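## Task

Here the plunger rod of the sealant gun starts already pulled back. Put the cartridge into the gun, seated all the way forward in the front ring's cup with the nozzle sticking out through the ring. The gun must never go into or over the marked zones around the arm bases, or the task fails. The loaded gun must end up on the table itself, not propped on any other object. It only counts if it stays done without the robot holding it. Anything the robot is touching at the end must not sag more than about a fingernail's thickness once released, or the task fails. Declare that you are done to finish, or the task fails.

## Robot and tools

Robot: two simulated arms, left_arm and right_arm, each with a parallel two-finger gripper. Anything a loose object suffers from (a brief outside shove now and then) is not caused by you. Never let an object leave the table, and keep the sealant gun out of, and never above, the marked zones around the arm bases.

Frame: one scene frame for both arms. Origin on the table surface midway between the arms; +z up, +x out across the table, left_arm sits toward +y. The names left and right do not refer to image sides. Gripper frame: fingers extend along the gripper's +z and close along its y axis. end_effector_position is the point between the pads, roughly 1 cm short of the fingertips. Reported hand positions can be somewhat wrong, worse at long reach, and motions often finish a centimetre or more off, usually low.

Row layout (used by both motion tools): a single flat list of 16 numbers covering both arms, always all 16 even if one arm is idle: left_arm x, y, z, qw, qx, qy, qz, opening, then right_arm the same eight. x, y, z are an absolute target position in metres in the scene frame; qw, qx, qy, qz an absolute orientation quaternion, w first. Opening ranges -1 (closed) to +1 (fully open, 0.094 m). Optionally 12 more numbers, each 0 to 1, scale joint stiffness: left_arm's six joints then right_arm's six, in Joint positions order; each stays in force until changed.

execute_actions(actions): actions is a list of actions; each action is a table of 1 to 15 rows, one row per 1/30 s control step, and if shorter its final row is repeated to fill 15 steps (0.5 s per action). An empty list just returns state and images. A target more than 0.6 m from a gripper's current position along any of that gripper's own axes gets the action refused for both arms; if the first action fails this against the last reported state, or any action is malformed, nothing runs at all. Every step, the commanded pose is clipped to within 70 mm and 16 degrees of the measured pose, and position wins over orientation when both cannot be met. After an action the arm travels at most to its last clipped pose, so far targets need further commands. To hold orientation, resend your own fixed quaternion rather than the drifted reported one. An arm meant to stay put should get its full last reported pose and intended opening every call.

move(target, speed, blocking): target is one 16-number row (absolute poses as above). Each gripper follows a straight line toward its pose; both paths finish together, lasting 0.5 to 10 s (cut off at 10 s). speed is the top path speed in m/s, 0.002 to 0.5, default 0.25; rotation is capped at twice that in rad/s. Paths ignore obstacles and the other arm; faster contact and aiming further past contact means harder impact. Opening is sent at the start. blocking=false returns after 0.5 s while the arm keeps going; motion commands are then refused until a wait or stop shows the end. The result adds a move: line with the ending (done, off_target, moving, held, fault), active limits (paced = pose clipped; held = a check blocked steps, after which the arm may jump faster), and each gripper's distance from its pose.

wait(seconds): 0 to 10; the scene runs with last commands held, a running move continues, and the wait ends early when it finishes. stop(): brakes a running move; needs braking room, fingers keep moving. zoom_image(camera, region): camera is cam_high, cam_low, cam_left_wrist or cam_right_wrist (each 504x504); region [x0, y0, x1, y1] in pixels from the top-left, at most 504 by 504. finished_scene(scene): give the current scene's number; irreversible, the goal must already hold stably, and its result tells you the next task. Replying without a tool call ends everything.

Result lines: a state line 'left_arm: … | right_arm: …' with each gripper's position and quaternion; Hand target lines show the pose the controller is currently steering toward; grip_measured is the finger opening on the command scale (last Joint positions number is the opening in metres; each gripper may read up to about 1 mm off). 'pose unreachable' means the clearance check altered or blocked that arm's command. FAULT lines mean an arm stopped. Joint limits (rad): waist -2.618 to 3.054, shoulder 0 to 3.142, elbow 0 to 3.142, wrist pitch -1.571 to 1.571, wrist yaw -1.571 to 1.571, wrist roll -2.094 to 2.094; elbows never fully straighten.

Gripping: to hold something keep commanding an opening below grip_measured, about 0.03 below for a firm hold, less for a light one. Pad force tops out near 50 to 62 N, less on parts under about 2 mm thick, with a brief spike on first contact.

Motor heat: holding loads warms motors, even while you are composing a reply (the robot keeps its last command meanwhile). MOTOR HOT warns at 75 °C; 90 °C halts that arm for 10 s; 100 °C drops the arm until it cools (OVER-TEMPERATURE FAULT). Release loads rather than holding them idle.

Avoid: arms colliding or pressing each other, drops, slams, hard shoves, and ending with the gun held or resting on anything but the table.

Each tool is called after "Request:" by a JSON object that holds its "name" and its "arguments".

## Session

Request:
{"name": "execute_actions", "arguments": {"actions": []}}

Scene clock: 0.00 s.
left_arm: end_effector_position=(+0.3140, +0.0258, +0.1802) grip_measured=+1.000 end_effector_quat_wxyz=(+0.075, -0.055, +0.825, -0.557) | right_arm: end_effector_position=(+0.5386, +0.0007, +0.2336) grip_measured=+1.000 end_effector_quat_wxyz=(-0.248, +0.849, -0.406, +0.231)
Joint positions: left_arm=[-0.301  1.506  0.873  0.031  0.864 -1.022  0.094] | right_arm=[ 0.416  2.255  2.432 -1.062  0.102 -1.751  0.094]
Joint velocities: left_arm=[-0.007 -0.002 -0.007  0.037  0.051  0.037  0.   ] | right_arm=[-0.012 -0.002  0.012 -0.051  0.022  0.007  0.   ]
Hand target (left_arm): +0.315, +0.025, +0.189; +0.083, -0.047, +0.821, -0.563
Hand target (right_arm): +0.538, +0.002, +0.249; -0.264, +0.842, -0.406, +0.238
Joint stiffness scale: left_arm=[1. 1. 1. 1. 1. 1.] | right_arm=[1. 1. 1. 1. 1. 1.]

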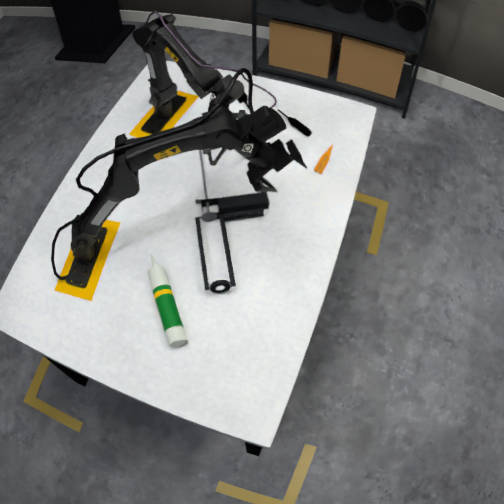

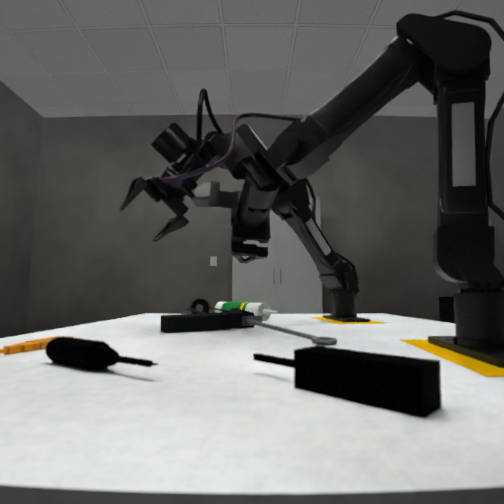

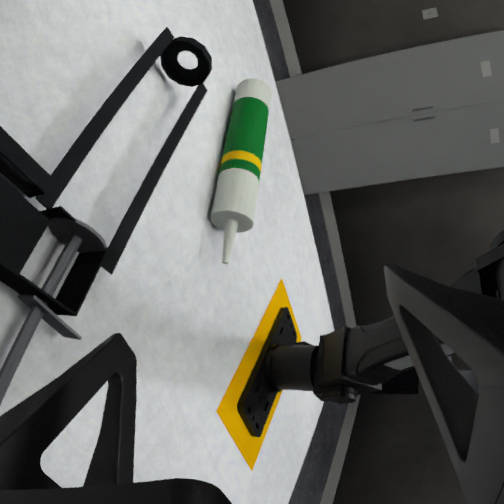

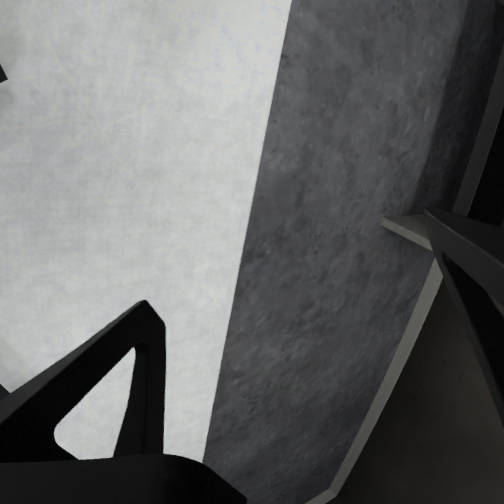

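Request:
{"name": "move", "arguments": {"target": [0.22,0.2,0.13,0,0.508,0.862,0,0.4,0.38,-0.22,0.16,0.17,-0.255,0.951,0.045,0.7], "speed": 0.4}}

Request:
{"name": "move", "arguments": {"target": [0.192,0.207,0.07,0,0.508,0.862,0,0.4,0.357,-0.351,0.10,0,0.446,0.895,0,0.7], "speed": 0.4}}

Scene clock: 3.20 s.
left_arm: end_effector_position=(+0.2265, +0.2013, +0.1293) grip_measured=+0.403 end_effector_quat_wxyz=(-0.010, +0.505, +0.863, -0.003) | right_arm: end_effector_position=(+0.3811, -0.2201, +0.1497) grip_measured=+0.702 end_effector_quat_wxyz=(+0.157, -0.260, +0.952, +0.040)
Joint positions: left_arm=[-0.338  1.465  1.211 -1.338  0.005  0.608  0.066] | right_arm=[-0.026  1.587  1.36  -1.044 -0.133 -0.421  0.08 ]
Joint velocities: left_arm=[-0.002 -0.017 -0.002 -0.095  0.007  0.037 -0.001] | right_arm=[-0.032 -0.007  0.007 -0.007 -0.081  0.022 -0.   ]
Hand target (left_arm): +0.221, +0.202, +0.132; -0.004, +0.514, +0.858, -0.001
Hand target (right_arm): +0.379, -0.220, +0.157; +0.170, -0.256, +0.951, +0.044
Off the commanded pose (left_arm): 0.007 m, 1 deg.
Off the commanded pose (right_arm): 0.010 m, 2 deg.
Joint stiffness scale: left_arm=[1. 1. 1. 1. 1. 1.] | right_arm=[1. 1. 1. 1. 1. 1.]
move: done

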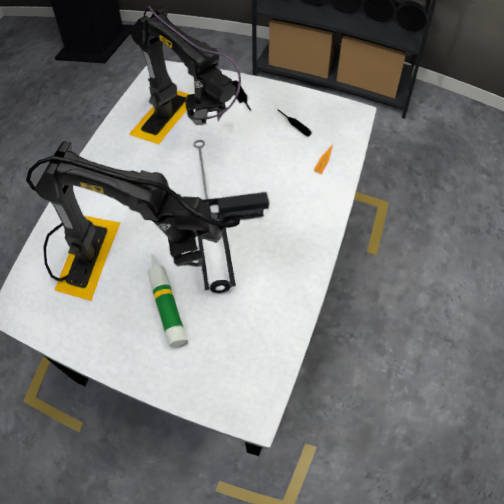

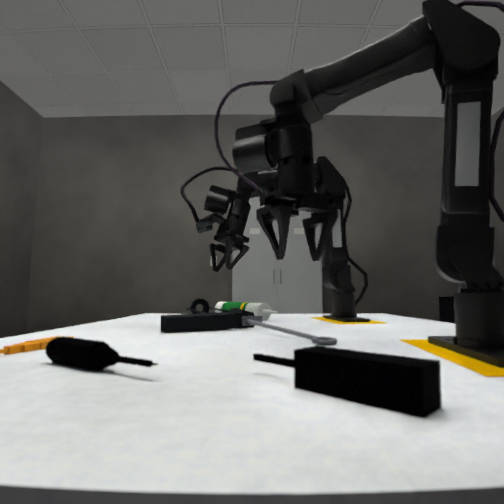

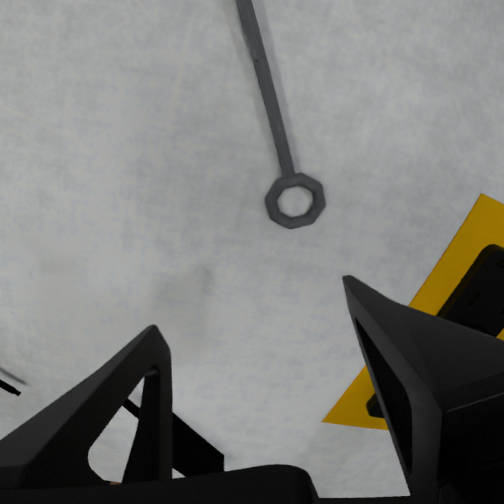

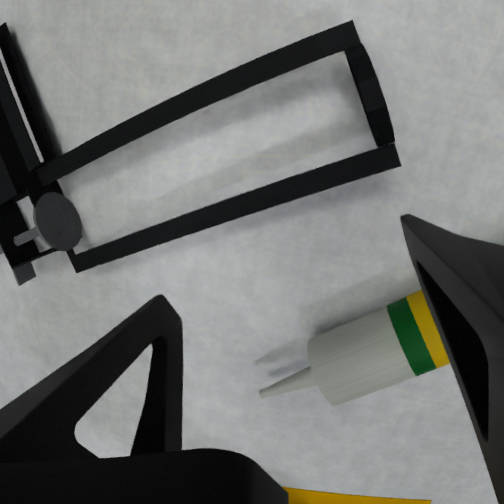

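Scene clock: 5.67 s.
left_arm: end_effector_position=(+0.1925, +0.2095, +0.0683) grip_measured=+0.403 end_effector_quat_wxyz=(-0.013, +0.505, +0.863, -0.001) | right_arm: end_effector_position=(+0.3514, -0.3456, +0.0924) grip_measured=+0.702 end_effector_quat_wxyz=(-0.011, +0.440, +0.898, +0.004)
Joint positions: left_arm=[-0.377  1.367  0.884 -1.114  0.002  0.571  0.066] | right_arm=[-0.342  1.794  1.414 -1.21  -0.012  0.687  0.08 ]
Joint velocities: left_arm=[ 0.002 -0.022 -0.007  0.051  0.037 -0.022 -0.001] | right_arm=[-0.007  0.017  0.002 -0.022 -0.037 -0.007  0.   ]
Hand target (left_arm): +0.191, +0.208, +0.070; -0.000, +0.508, +0.862, +0.000
Hand target (right_arm): +0.357, -0.351, +0.100; -0.000, +0.446, +0.895, -0.001
Off the commanded pose (left_arm): 0.003 m, 2 deg.
Off the commanded pose (right_arm): 0.011 m, 2 deg.
Joint stiffness scale: left_arm=[1. 1. 1. 1. 1. 1.] | right_arm=[1. 1. 1. 1. 1. 1.]
move: off_target (right_arm)

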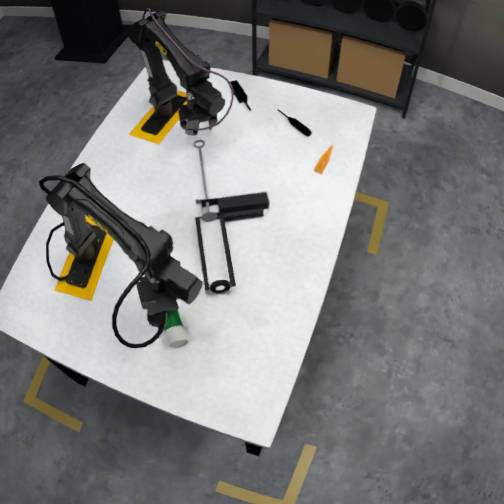

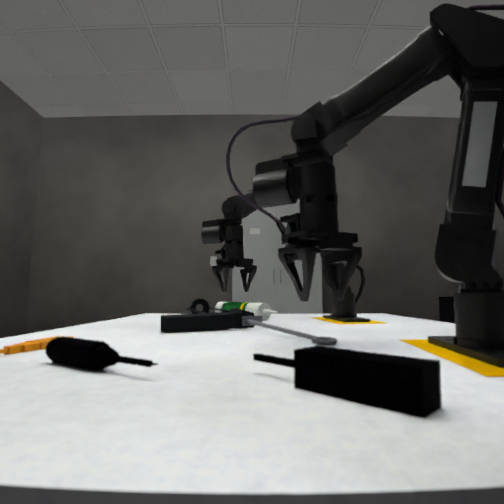

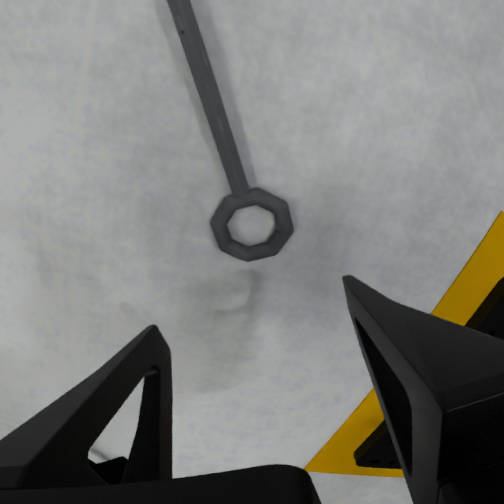

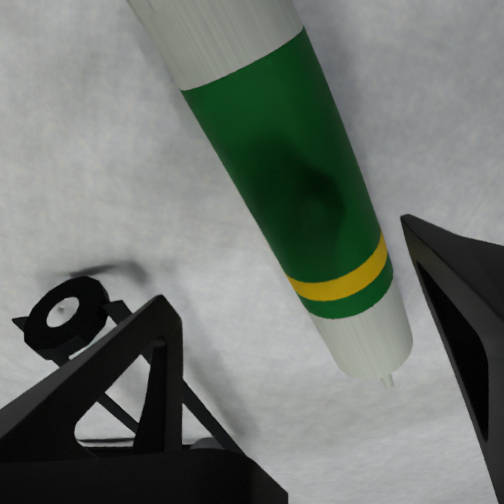

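Request:
{"name": "move", "arguments": {"target": [0.188,0.198,0.014,0,0.5,0.866,0,0.4,0.343,-0.355,0.027,0,0.43,0.903,0,0.9], "speed": 0.08}}

Scene clock: 7.17 s.
left_arm: end_effector_position=(+0.1910, +0.1987, +0.0202) grip_measured=+0.403 end_effector_quat_wxyz=(+0.009, +0.498, +0.867, -0.001) | right_arm: end_effector_position=(+0.3426, -0.3498, +0.0283) grip_measured=+0.898 end_effector_quat_wxyz=(-0.005, +0.429, +0.903, +0.005)
Joint positions: left_arm=[-0.426  1.411  0.716 -0.859  0.002  0.505  0.066] | right_arm=[-0.362  1.82   1.182 -0.941 -0.012  0.644  0.089]
Joint velocities: left_arm=[ 0.007 -0.002 -0.007  0.037 -0.037  0.037 -0.001] | right_arm=[-0.002 -0.017 -0.002  0.022 -0.051 -0.037  0.001]
Hand target (left_arm): +0.187, +0.199, +0.015; +0.000, +0.500, +0.866, +0.001
Hand target (right_arm): +0.343, -0.355, +0.027; +0.000, +0.430, +0.903, -0.000
Off the commanded pose (left_arm): 0.007 m, 1 deg.
Off the commanded pose (right_arm): 0.005 m, 1 deg.
Joint stiffness scale: left_arm=[1. 1. 1. 1. 1. 1.] | right_arm=[1. 1. 1. 1. 1. 1.]
move: done

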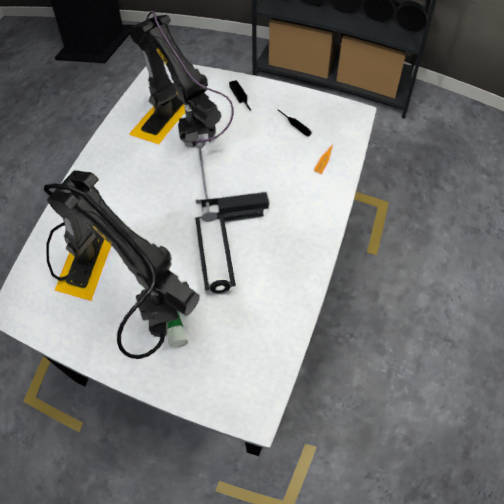

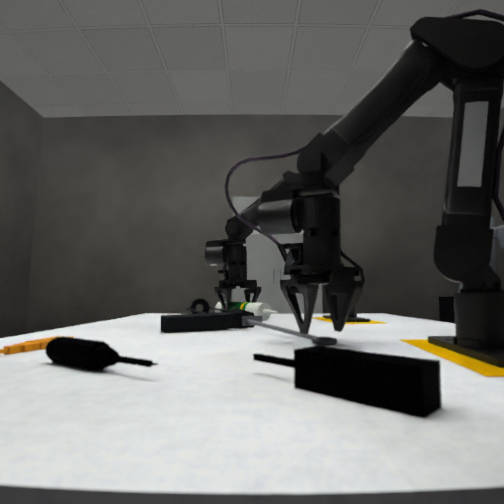

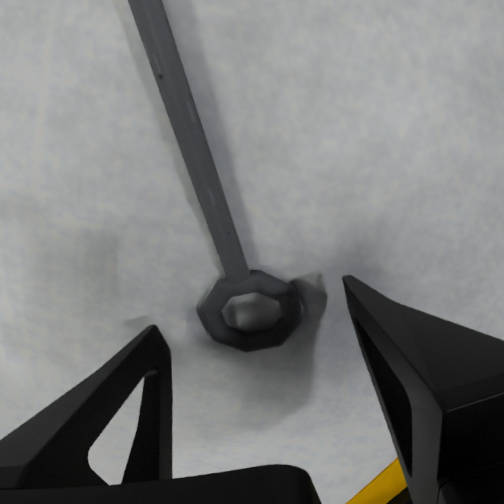

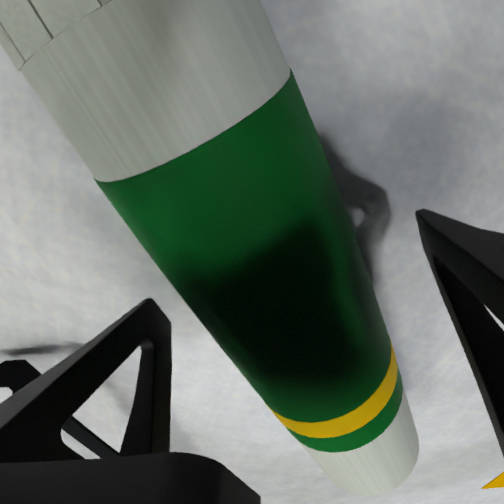

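Request:
{"name": "execute_actions", "arguments": {"actions": [[[0.188,0.198,0.007,0,0.5,0.866,0,0.4,0.343,-0.355,0.027,0,0.43,0.903,0,-0.03]],[[0.188,0.198,0.007,0,0.5,0.866,0,-0.3,0.343,-0.355,0.027,0,0.43,0.903,0,-0.03]],[[0.188,0.198,0.007,0,0.5,0.866,0,-0.3,0.343,-0.355,0.027,0,0.43,0.903,0,-0.03]]]}}

Scene clock: 9.13 s.
left_arm: end_effector_position=(+0.1924, +0.1979, +0.0130) grip_measured=-0.297 end_effector_quat_wxyz=(+0.009, +0.498, +0.867, -0.001) | right_arm: end_effector_position=(+0.3428, -0.3503, +0.0282) grip_measured=+0.020 end_effector_quat_wxyz=(-0.004, +0.429, +0.903, +0.004)
Joint positions: left_arm=[-0.426  1.432  0.702 -0.823  0.002  0.505  0.033] | right_arm=[-0.362  1.82   1.181 -0.939 -0.011  0.643  0.048]
Joint velocities: left_arm=[-0.007 -0.002  0.002  0.007 -0.051  0.051  0.   ] | right_arm=[-0.002 -0.002 -0.007 -0.007 -0.007 -0.066  0.002]
Hand target (left_arm): +0.188, +0.198, +0.007; +0.000, +0.500, +0.866, +0.000
Hand target (right_arm): +0.343, -0.355, +0.027; -0.000, +0.430, +0.903, -0.000
Off the commanded pose (left_arm): 0.007 m, 1 deg.
Off the commanded pose (right_arm): 0.005 m, 1 deg.
Joint stiffness scale: left_arm=[1. 1. 1. 1. 1. 1.] | right_arm=[1. 1. 1. 1. 1. 1.]

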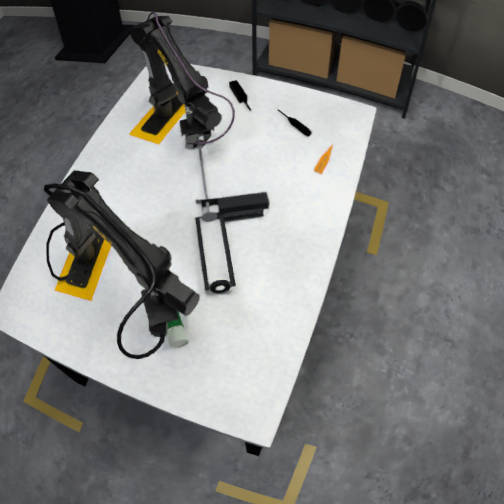

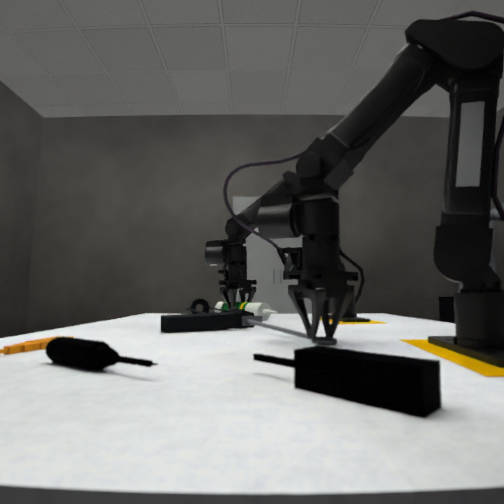

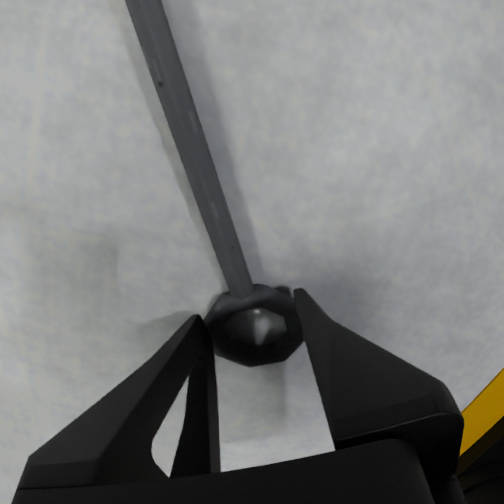

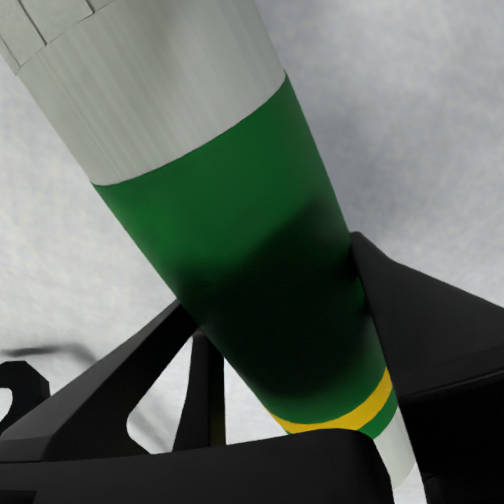

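Request:
{"name": "move", "arguments": {"target": [0.188,0.198,0.007,0,0.5,0.866,0,-0.37,0.35,-0.33,0.12,0,0.43,0.903,0,-0.03], "speed": 0.15}}

Request:
{"name": "move", "arguments": {"target": [0.188,0.198,0.007,0,0.5,0.866,0,-0.37,0.37,-0.2,0.125,0,-0.259,0.966,0,-0.03], "speed": 0.4}}

Request:
{"name": "move", "arguments": {"target": [0.188,0.198,0.007,0,0.5,0.866,0,-0.37,0.345,-0.067,0.12,-0.044,-0.863,0.498,-0.075,-0.03], "speed": 0.4}}

Scene clock: 10.57 s.
left_arm: end_effector_position=(+0.1919, +0.1978, +0.0130) grip_measured=-0.366 end_effector_quat_wxyz=(+0.008, +0.498, +0.867, -0.002) | right_arm: end_effector_position=(+0.3439, -0.3293, +0.1006) grip_measured=+0.020 end_effector_quat_wxyz=(-0.025, +0.430, +0.903, -0.001)
Joint positions: left_arm=[-0.426  1.432  0.702 -0.824  0.003  0.505  0.03 ] | right_arm=[-0.296  1.778  1.426 -1.268 -0.011  0.712  0.048]
Joint velocities: left_arm=[ 0.012 -0.002  0.012  0.037 -0.037 -0.081  0.   ] | right_arm=[-0.007 -0.002  0.002 -0.081 -0.022  0.066  0.   ]
Hand target (left_arm): +0.188, +0.198, +0.007; +0.000, +0.500, +0.866, +0.000
Hand target (right_arm): +0.350, -0.330, +0.119; -0.000, +0.430, +0.903, +0.001
Off the commanded pose (left_arm): 0.007 m, 1 deg.
Off the commanded pose (right_arm): 0.020 m, 3 deg.
Joint stiffness scale: left_arm=[1. 1. 1. 1. 1. 1.] | right_arm=[1. 1. 1. 1. 1. 1.]
move: off_target (right_arm)

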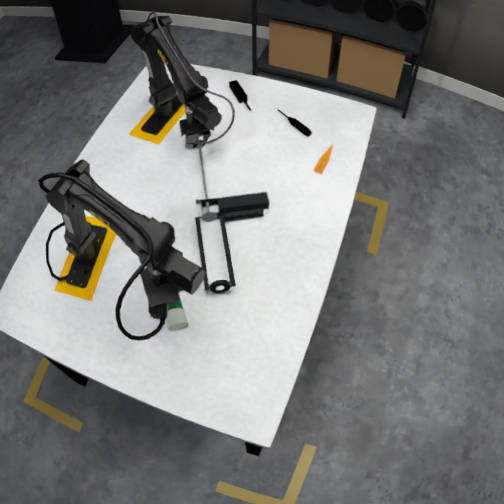

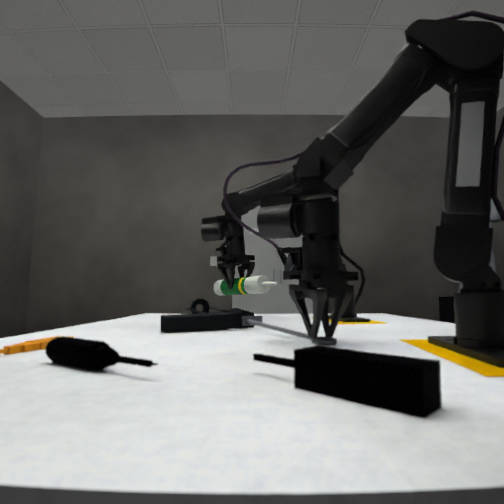

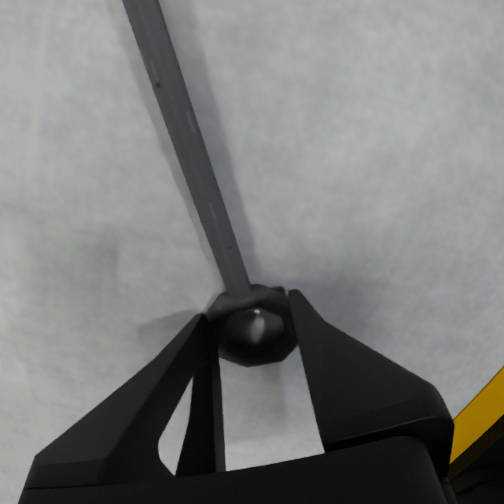

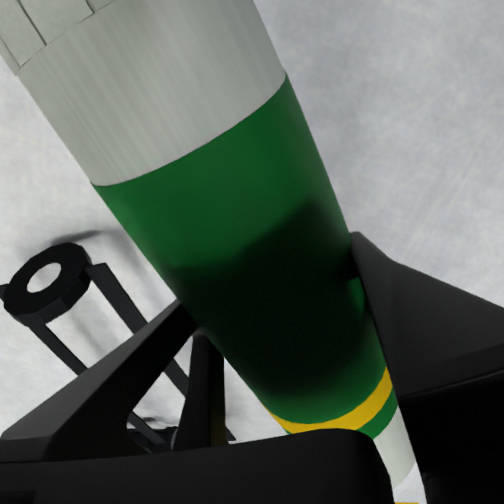

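Scene clock: 12.97 s.
left_arm: end_effector_position=(+0.1919, +0.1978, +0.0130) grip_measured=-0.366 end_effector_quat_wxyz=(+0.008, +0.498, +0.867, -0.002) | right_arm: end_effector_position=(+0.3625, -0.2024, +0.1104) grip_measured=+0.020 end_effector_quat_wxyz=(-0.020, -0.253, +0.967, +0.004)
Joint positions: left_arm=[-0.426  1.432  0.702 -0.824  0.003  0.505  0.03 ] | right_arm=[ 0.099  1.853  1.559 -1.317 -0.007 -0.294  0.048]
Joint velocities: left_arm=[ 0.012  0.002 -0.007 -0.022  0.022 -0.022  0.001] | right_arm=[-0.032  0.002 -0.022 -0.051 -0.037  0.066  0.   ]
Hand target (left_arm): +0.188, +0.198, +0.007; +0.000, +0.500, +0.866, +0.000
Hand target (right_arm): +0.370, -0.200, +0.125; +0.001, -0.259, +0.966, +0.002
Off the commanded pose (left_arm): 0.007 m, 1 deg.
Off the commanded pose (right_arm): 0.017 m, 2 deg.
Joint stiffness scale: left_arm=[1. 1. 1. 1. 1. 1.] | right_arm=[1. 1. 1. 1. 1. 1.]
move: off_target (right_arm)

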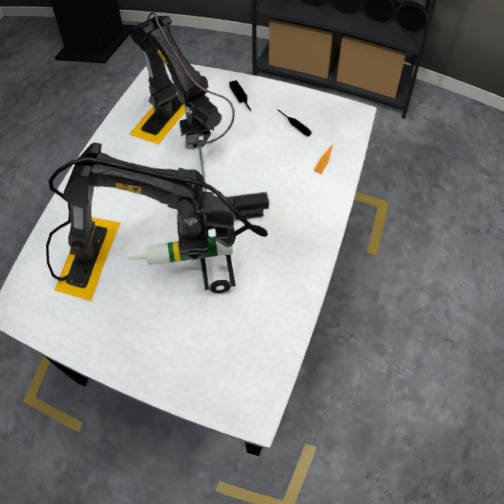

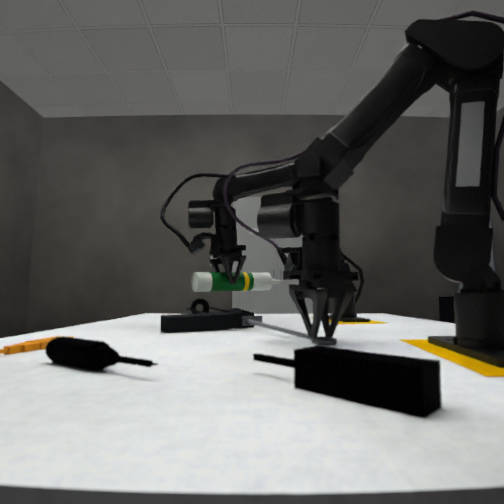

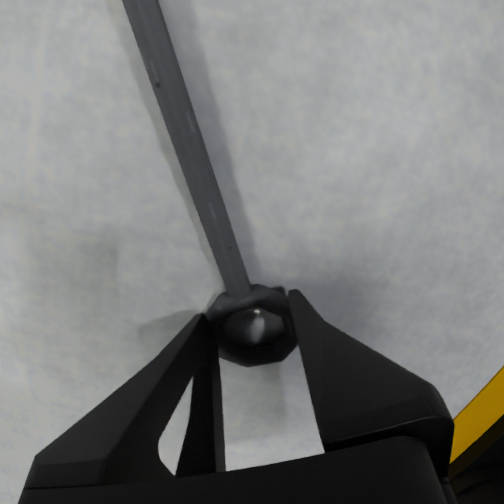

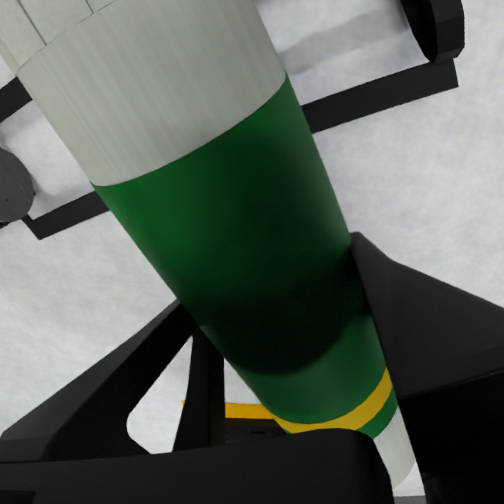

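Scene clock: 15.60 s.
left_arm: end_effector_position=(+0.1919, +0.1978, +0.0130) grip_measured=-0.366 end_effector_quat_wxyz=(+0.008, +0.498, +0.867, -0.002) | right_arm: end_effector_position=(+0.3394, -0.0698, +0.1044) grip_measured=+0.020 end_effector_quat_wxyz=(+0.058, +0.861, -0.502, +0.060)
Joint positions: left_arm=[-0.426  1.432  0.702 -0.824  0.003  0.505  0.03 ] | right_arm=[ 0.552  2.003  1.73  -1.362  0.154 -1.41   0.048]
Joint velocities: left_arm=[-0.022  0.012 -0.002 -0.007  0.007 -0.095  0.001] | right_arm=[-0.012  0.002  0.012 -0.007 -0.007  0.051 -0.001]
Hand target (left_arm): +0.188, +0.198, +0.007; +0.000, +0.500, +0.866, +0.000
Hand target (right_arm): +0.345, -0.067, +0.120; +0.043, +0.863, -0.498, +0.073
Off the commanded pose (left_arm): 0.007 m, 1 deg.
Off the commanded pose (right_arm): 0.017 m, 2 deg.
Joint stiffness scale: left_arm=[1. 1. 1. 1. 1. 1.] | right_arm=[1. 1. 1. 1. 1. 1.]
move: off_target (right_arm)

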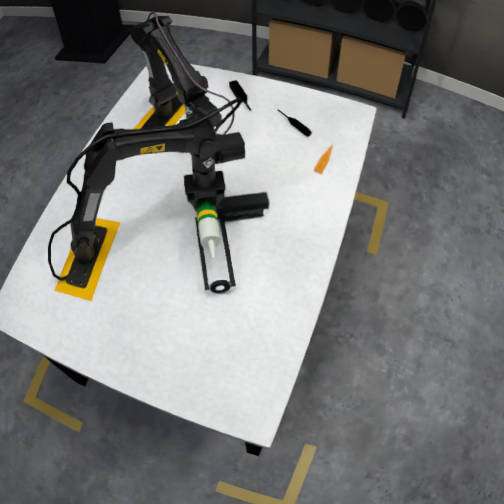

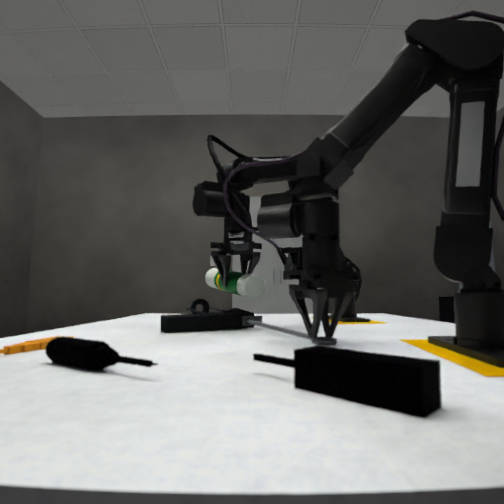

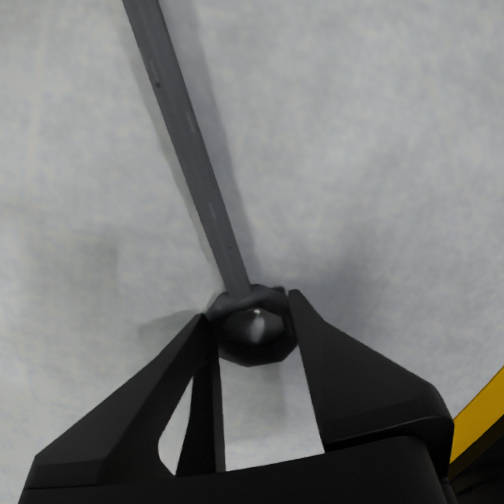

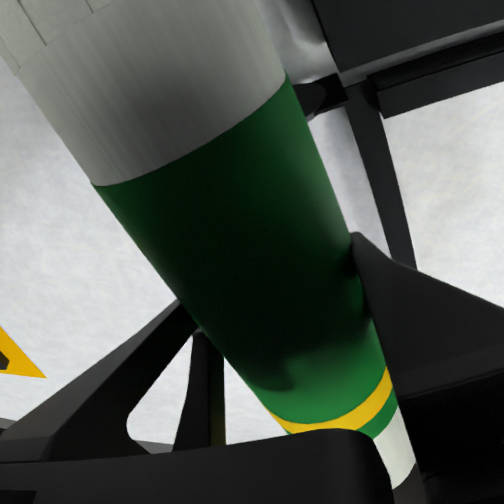

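Request:
{"name": "move", "arguments": {"target": [0.188,0.198,0.004,0,0.5,0.866,0,-0.46,0.35,-0.066,0.095,0.044,-0.863,0.498,0.075,-0.03], "speed": 0.15}}

Request:
{"name": "zoom_image", "arguments": {"camera": "cam_high", "region": [160,190,280,310]}}

Scene clock: 17.37 s.
left_arm: end_effector_position=(+0.1909, +0.1975, +0.0130) grip_measured=-0.456 end_effector_quat_wxyz=(+0.007, +0.498, +0.867, -0.004) | right_arm: end_effector_position=(+0.3489, -0.0699, +0.0835) grip_measured=+0.020 end_effector_quat_wxyz=(-0.022, +0.863, -0.501, -0.071)
Joint positions: left_arm=[-0.426  1.432  0.702 -0.827  0.008  0.504  0.026] | right_arm=[ 0.394  2.011  1.661 -1.255 -0.145 -1.579  0.048]
Joint velocities: left_arm=[-0.002 -0.007 -0.007 -0.022  0.037 -0.007  0.001] | right_arm=[-0.007 -0.002 -0.007 -0.022 -0.081  0.007  0.   ]
Hand target (left_arm): +0.188, +0.198, +0.005; -0.000, +0.500, +0.866, -0.000
Hand target (right_arm): +0.350, -0.066, +0.095; -0.044, +0.863, -0.498, -0.073
Off the commanded pose (left_arm): 0.009 m, 1 deg.
Off the commanded pose (right_arm): 0.012 m, 3 deg.
Joint stiffness scale: left_arm=[1. 1. 1. 1. 1. 1.] | right_arm=[1. 1. 1. 1. 1. 1.]
move: off_target (right_arm)

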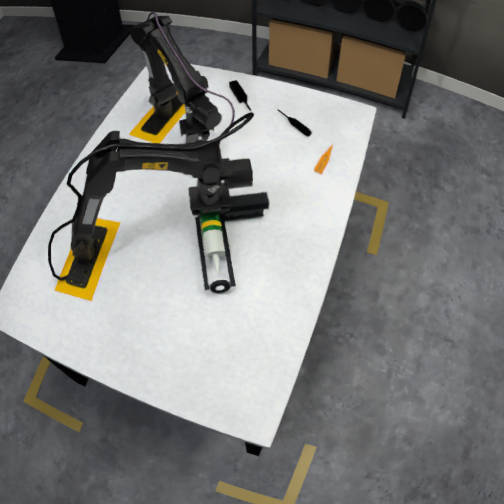

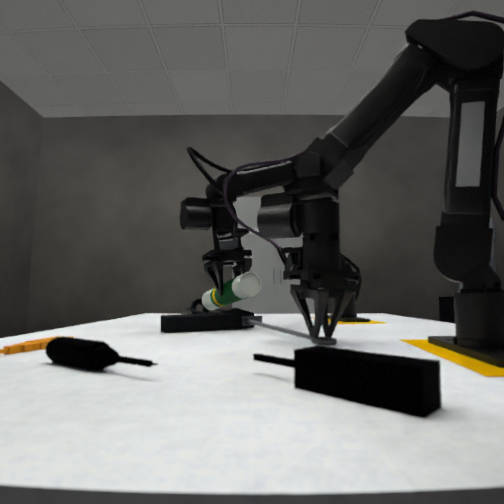

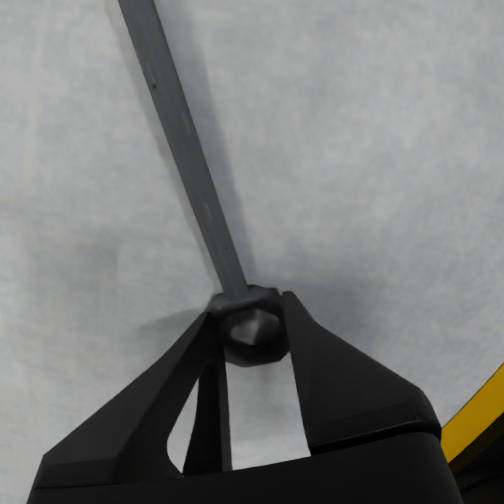

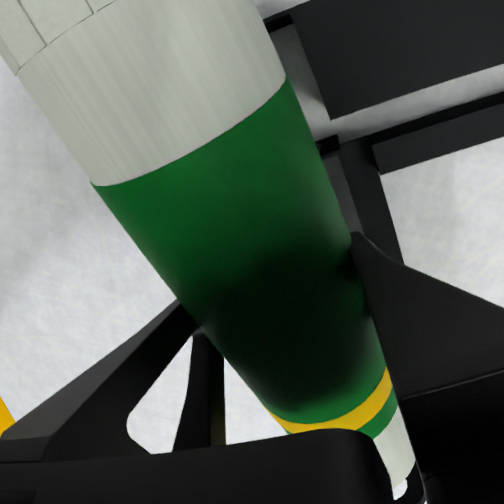

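Region (160, 190, 280, 310) of cam_high's 504x504 image, scaled by 4.200, with more detail than that image has.

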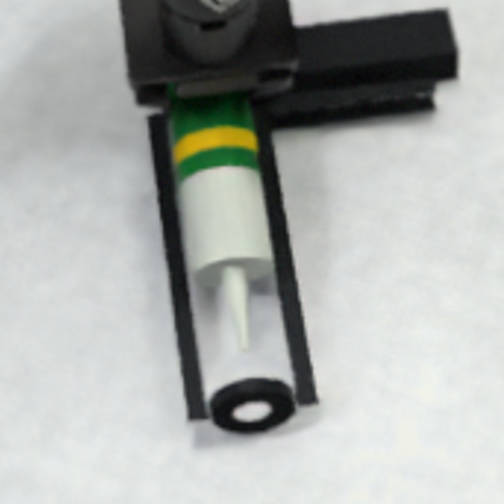

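Request:
{"name": "execute_actions", "arguments": {"actions": [[[0.188,0.198,0.006,0,0.5,0.866,0,0.1,0.35,-0.066,0.086,0.048,-0.863,0.497,0.082,-0.03]],[[0.188,0.198,-0.004,0,0.5,0.866,0,0.1,0.351,-0.068,0.078,0.048,-0.863,0.497,0.082,-0.03]],[[0.188,0.198,-0.004,0,0.5,0.866,0,-0.3,0.352,-0.070,0.076,0.048,-0.863,0.497,0.082,-0.03]],[[0.188,0.198,-0.004,0,0.5,0.866,0,-0.3,0.352,-0.070,0.076,0.048,-0.863,0.497,0.082,-0.03]]]}}

Request:
{"name": "zoom_image", "arguments": {"camera": "cam_high", "region": [160,190,280,310]}}

Scene clock: 19.50 s.
left_arm: end_effector_position=(+0.1920, +0.1977, +0.0047) grip_measured=-0.266 end_effector_quat_wxyz=(+0.009, +0.498, +0.867, -0.002) | right_arm: end_effector_position=(+0.3511, -0.0722, +0.0697) grip_measured=+0.020 end_effector_quat_wxyz=(-0.033, +0.863, -0.498, -0.076)
Joint positions: left_arm=[-0.426  1.451  0.68  -0.782  0.003  0.504  0.034] | right_arm=[ 0.377  2.011  1.604 -1.189 -0.165 -1.602  0.048]
Joint velocities: left_arm=[-0.007  0.012 -0.012 -0.022 -0.051 -0.007  0.001] | right_arm=[-0.002  0.017  0.002  0.037 -0.037 -0.095  0.   ]
Hand target (left_arm): +0.188, +0.198, -0.003; -0.000, +0.500, +0.866, +0.000
Hand target (right_arm): +0.352, -0.070, +0.076; -0.048, +0.863, -0.497, -0.082
Off the commanded pose (left_arm): 0.010 m, 1 deg.
Off the commanded pose (right_arm): 0.007 m, 2 deg.
Joint stiffness scale: left_arm=[1. 1. 1. 1. 1. 1.] | right_arm=[1. 1. 1. 1. 1. 1.]

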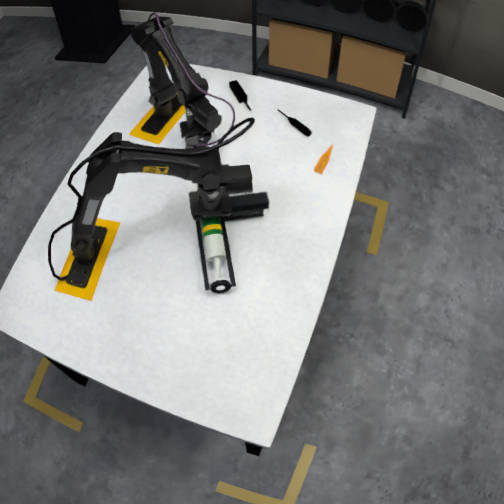

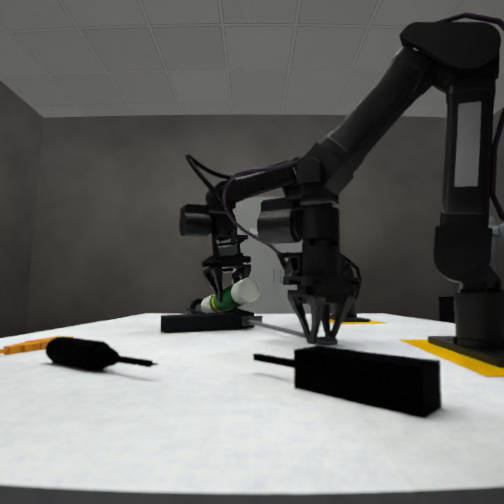

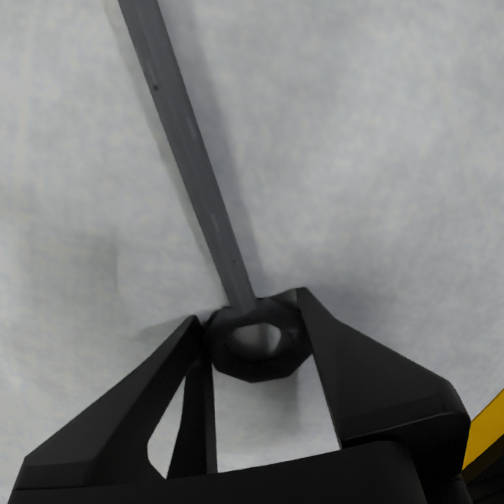

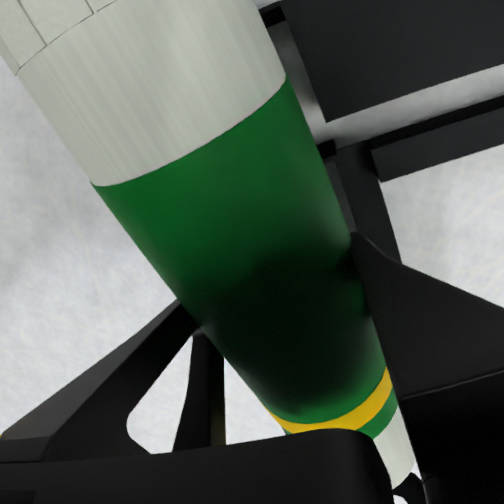

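Region (160, 190, 280, 310) of cam_high's 504x504 image, scaled by 4.200, with more detail than that image has.

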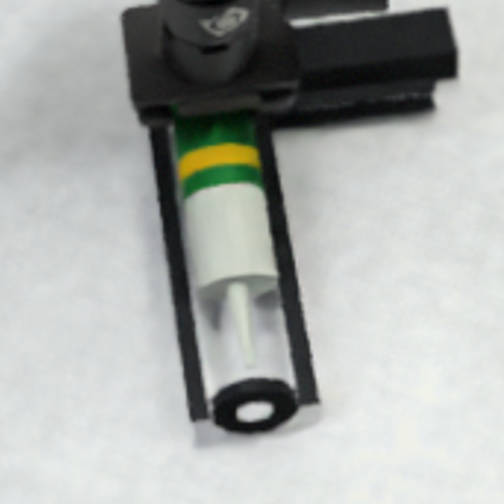

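Request:
{"name": "move", "arguments": {"target": [0.188,0.198,-0.004,0,0.5,0.866,0,-0.3,0.372,-0.108,0.070,0.048,-0.863,0.497,0.082,-0.03], "speed": 0.04}}

Request:
{"name": "zoom_image", "arguments": {"camera": "cam_high", "region": [160,210,280,330]}}

Scene clock: 20.97 s.
left_arm: end_effector_position=(+0.1920, +0.1976, +0.0047) grip_measured=-0.266 end_effector_quat_wxyz=(+0.009, +0.498, +0.867, -0.002) | right_arm: end_effector_position=(+0.3672, -0.1019, +0.0659) grip_measured=+0.020 end_effector_quat_wxyz=(-0.041, +0.863, -0.496, -0.087)
Joint positions: left_arm=[-0.426  1.451  0.68  -0.782  0.003  0.504  0.034] | right_arm=[ 0.276  2.024  1.604 -1.192 -0.188 -1.707  0.048]
Joint velocities: left_arm=[-0.007 -0.022  0.002  0.051 -0.037 -0.051  0.   ] | right_arm=[ 0.002  0.012  0.017 -0.081  0.022 -0.007 -0.   ]
Hand target (left_arm): +0.188, +0.198, -0.003; +0.000, +0.500, +0.866, +0.000
Hand target (right_arm): +0.372, -0.108, +0.070; -0.047, +0.863, -0.497, -0.081
Off the commanded pose (left_arm): 0.010 m, 1 deg.
Off the commanded pose (right_arm): 0.009 m, 1 deg.
Joint stiffness scale: left_arm=[1. 1. 1. 1. 1. 1.] | right_arm=[1. 1. 1. 1. 1. 1.]
move: done

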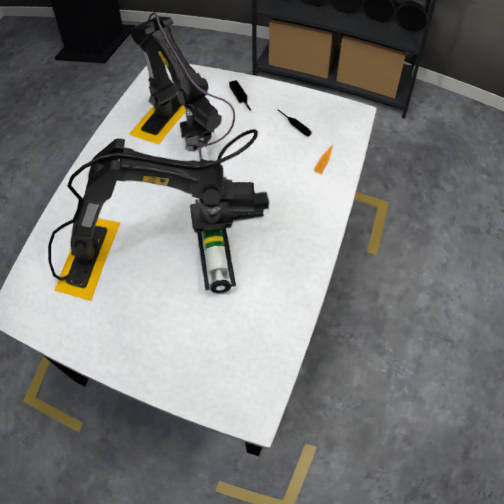

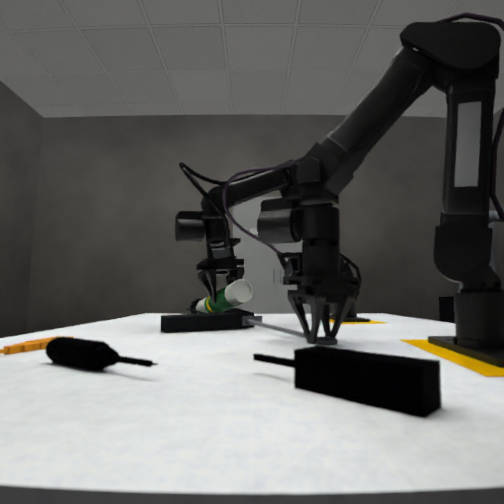

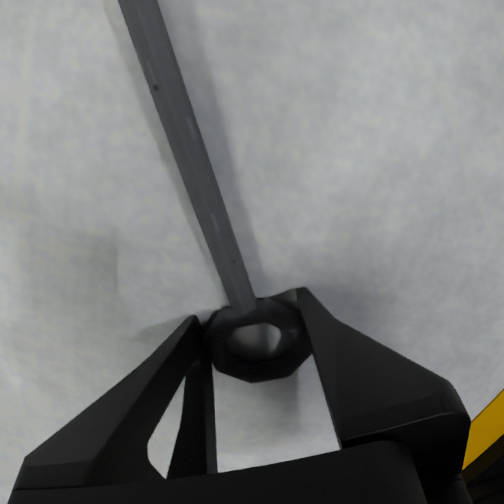

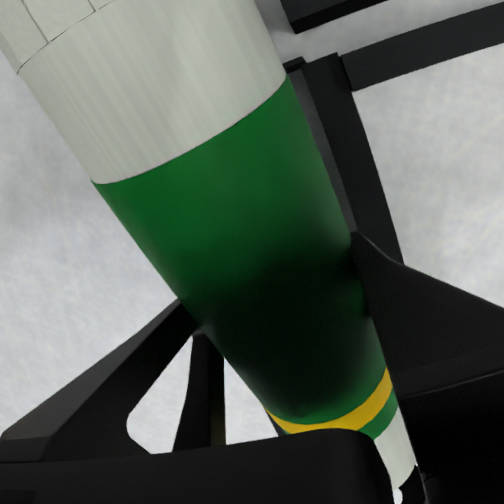

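Region (160, 210, 280, 330) of cam_high's 504x504 image, scaled by 4.200, with more detail than that image has.

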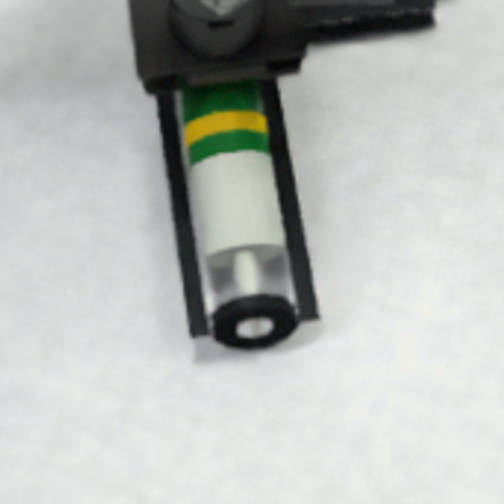

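Request:
{"name": "move", "arguments": {"target": [0.188,0.198,-0.004,0,0.5,0.866,0,-0.3,0.390,-0.138,0.060,0.04,-0.863,0.498,0.069,-0.03], "speed": 0.03}}

Request:
{"name": "zoom_image", "arguments": {"camera": "cam_high", "region": [160,210,280,330]}}

Scene clock: 22.80 s.
left_arm: end_effector_position=(+0.2037, +0.1850, +0.0056) grip_measured=-0.266 end_effector_quat_wxyz=(+0.042, +0.498, +0.866, -0.016) | right_arm: end_effector_position=(+0.3752, -0.1198, +0.0586) grip_measured=+0.020 end_effector_quat_wxyz=(-0.046, +0.865, -0.490, -0.100)
Joint positions: left_arm=[-0.426  1.451  0.68  -0.716  0.031  0.504  0.034] | right_arm=[ 0.212  2.047  1.604 -1.192 -0.212 -1.787  0.048]
Joint velocities: left_arm=[ 0.007 -0.012 -0.017  0.022 -0.051 -0.066  0.001] | right_arm=[-0.002  0.012 -0.022 -0.007  0.007  0.022  0.   ]
Hand target (left_arm): +0.188, +0.198, -0.003; +0.001, +0.501, +0.866, -0.000
Hand target (right_arm): +0.389, -0.138, +0.060; -0.039, +0.863, -0.499, -0.069
Off the commanded pose (left_arm): 0.023 m, 5 deg.
Off the commanded pose (right_arm): 0.023 m, 4 deg.
Joint stiffness scale: left_arm=[1. 1. 1. 1. 1. 1.] | right_arm=[1. 1. 1. 1. 1. 1.]
move: off_target (left_arm, right_arm)

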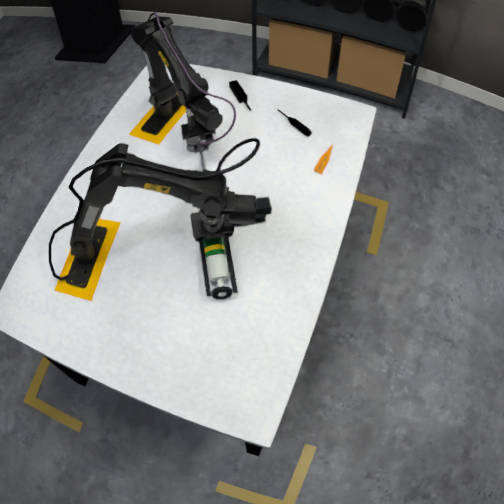

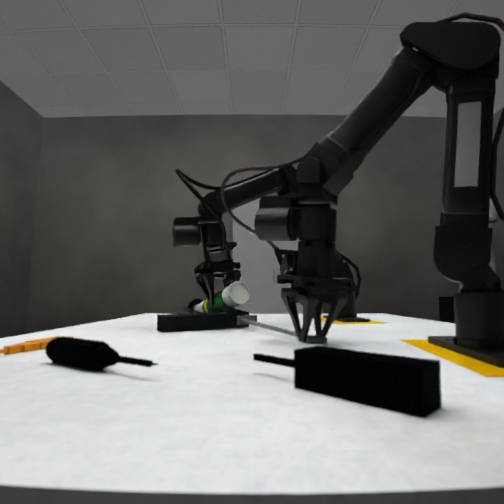

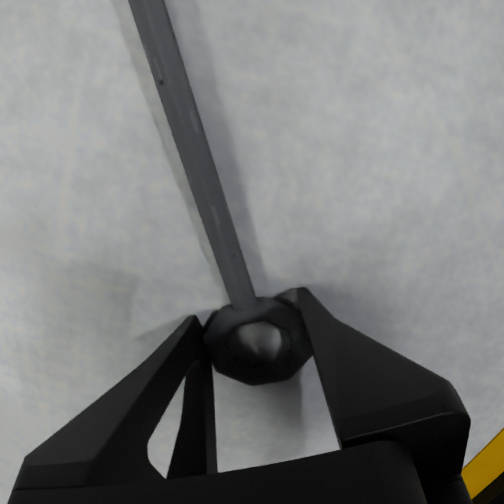

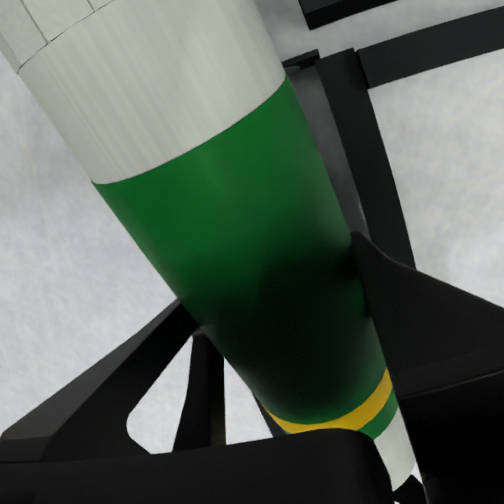

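Region (160, 210, 280, 330) of cam_high's 504x504 image, scaled by 4.200, with more detail than that image has.

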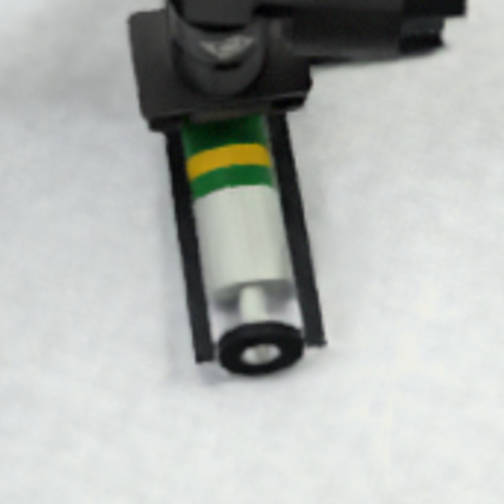

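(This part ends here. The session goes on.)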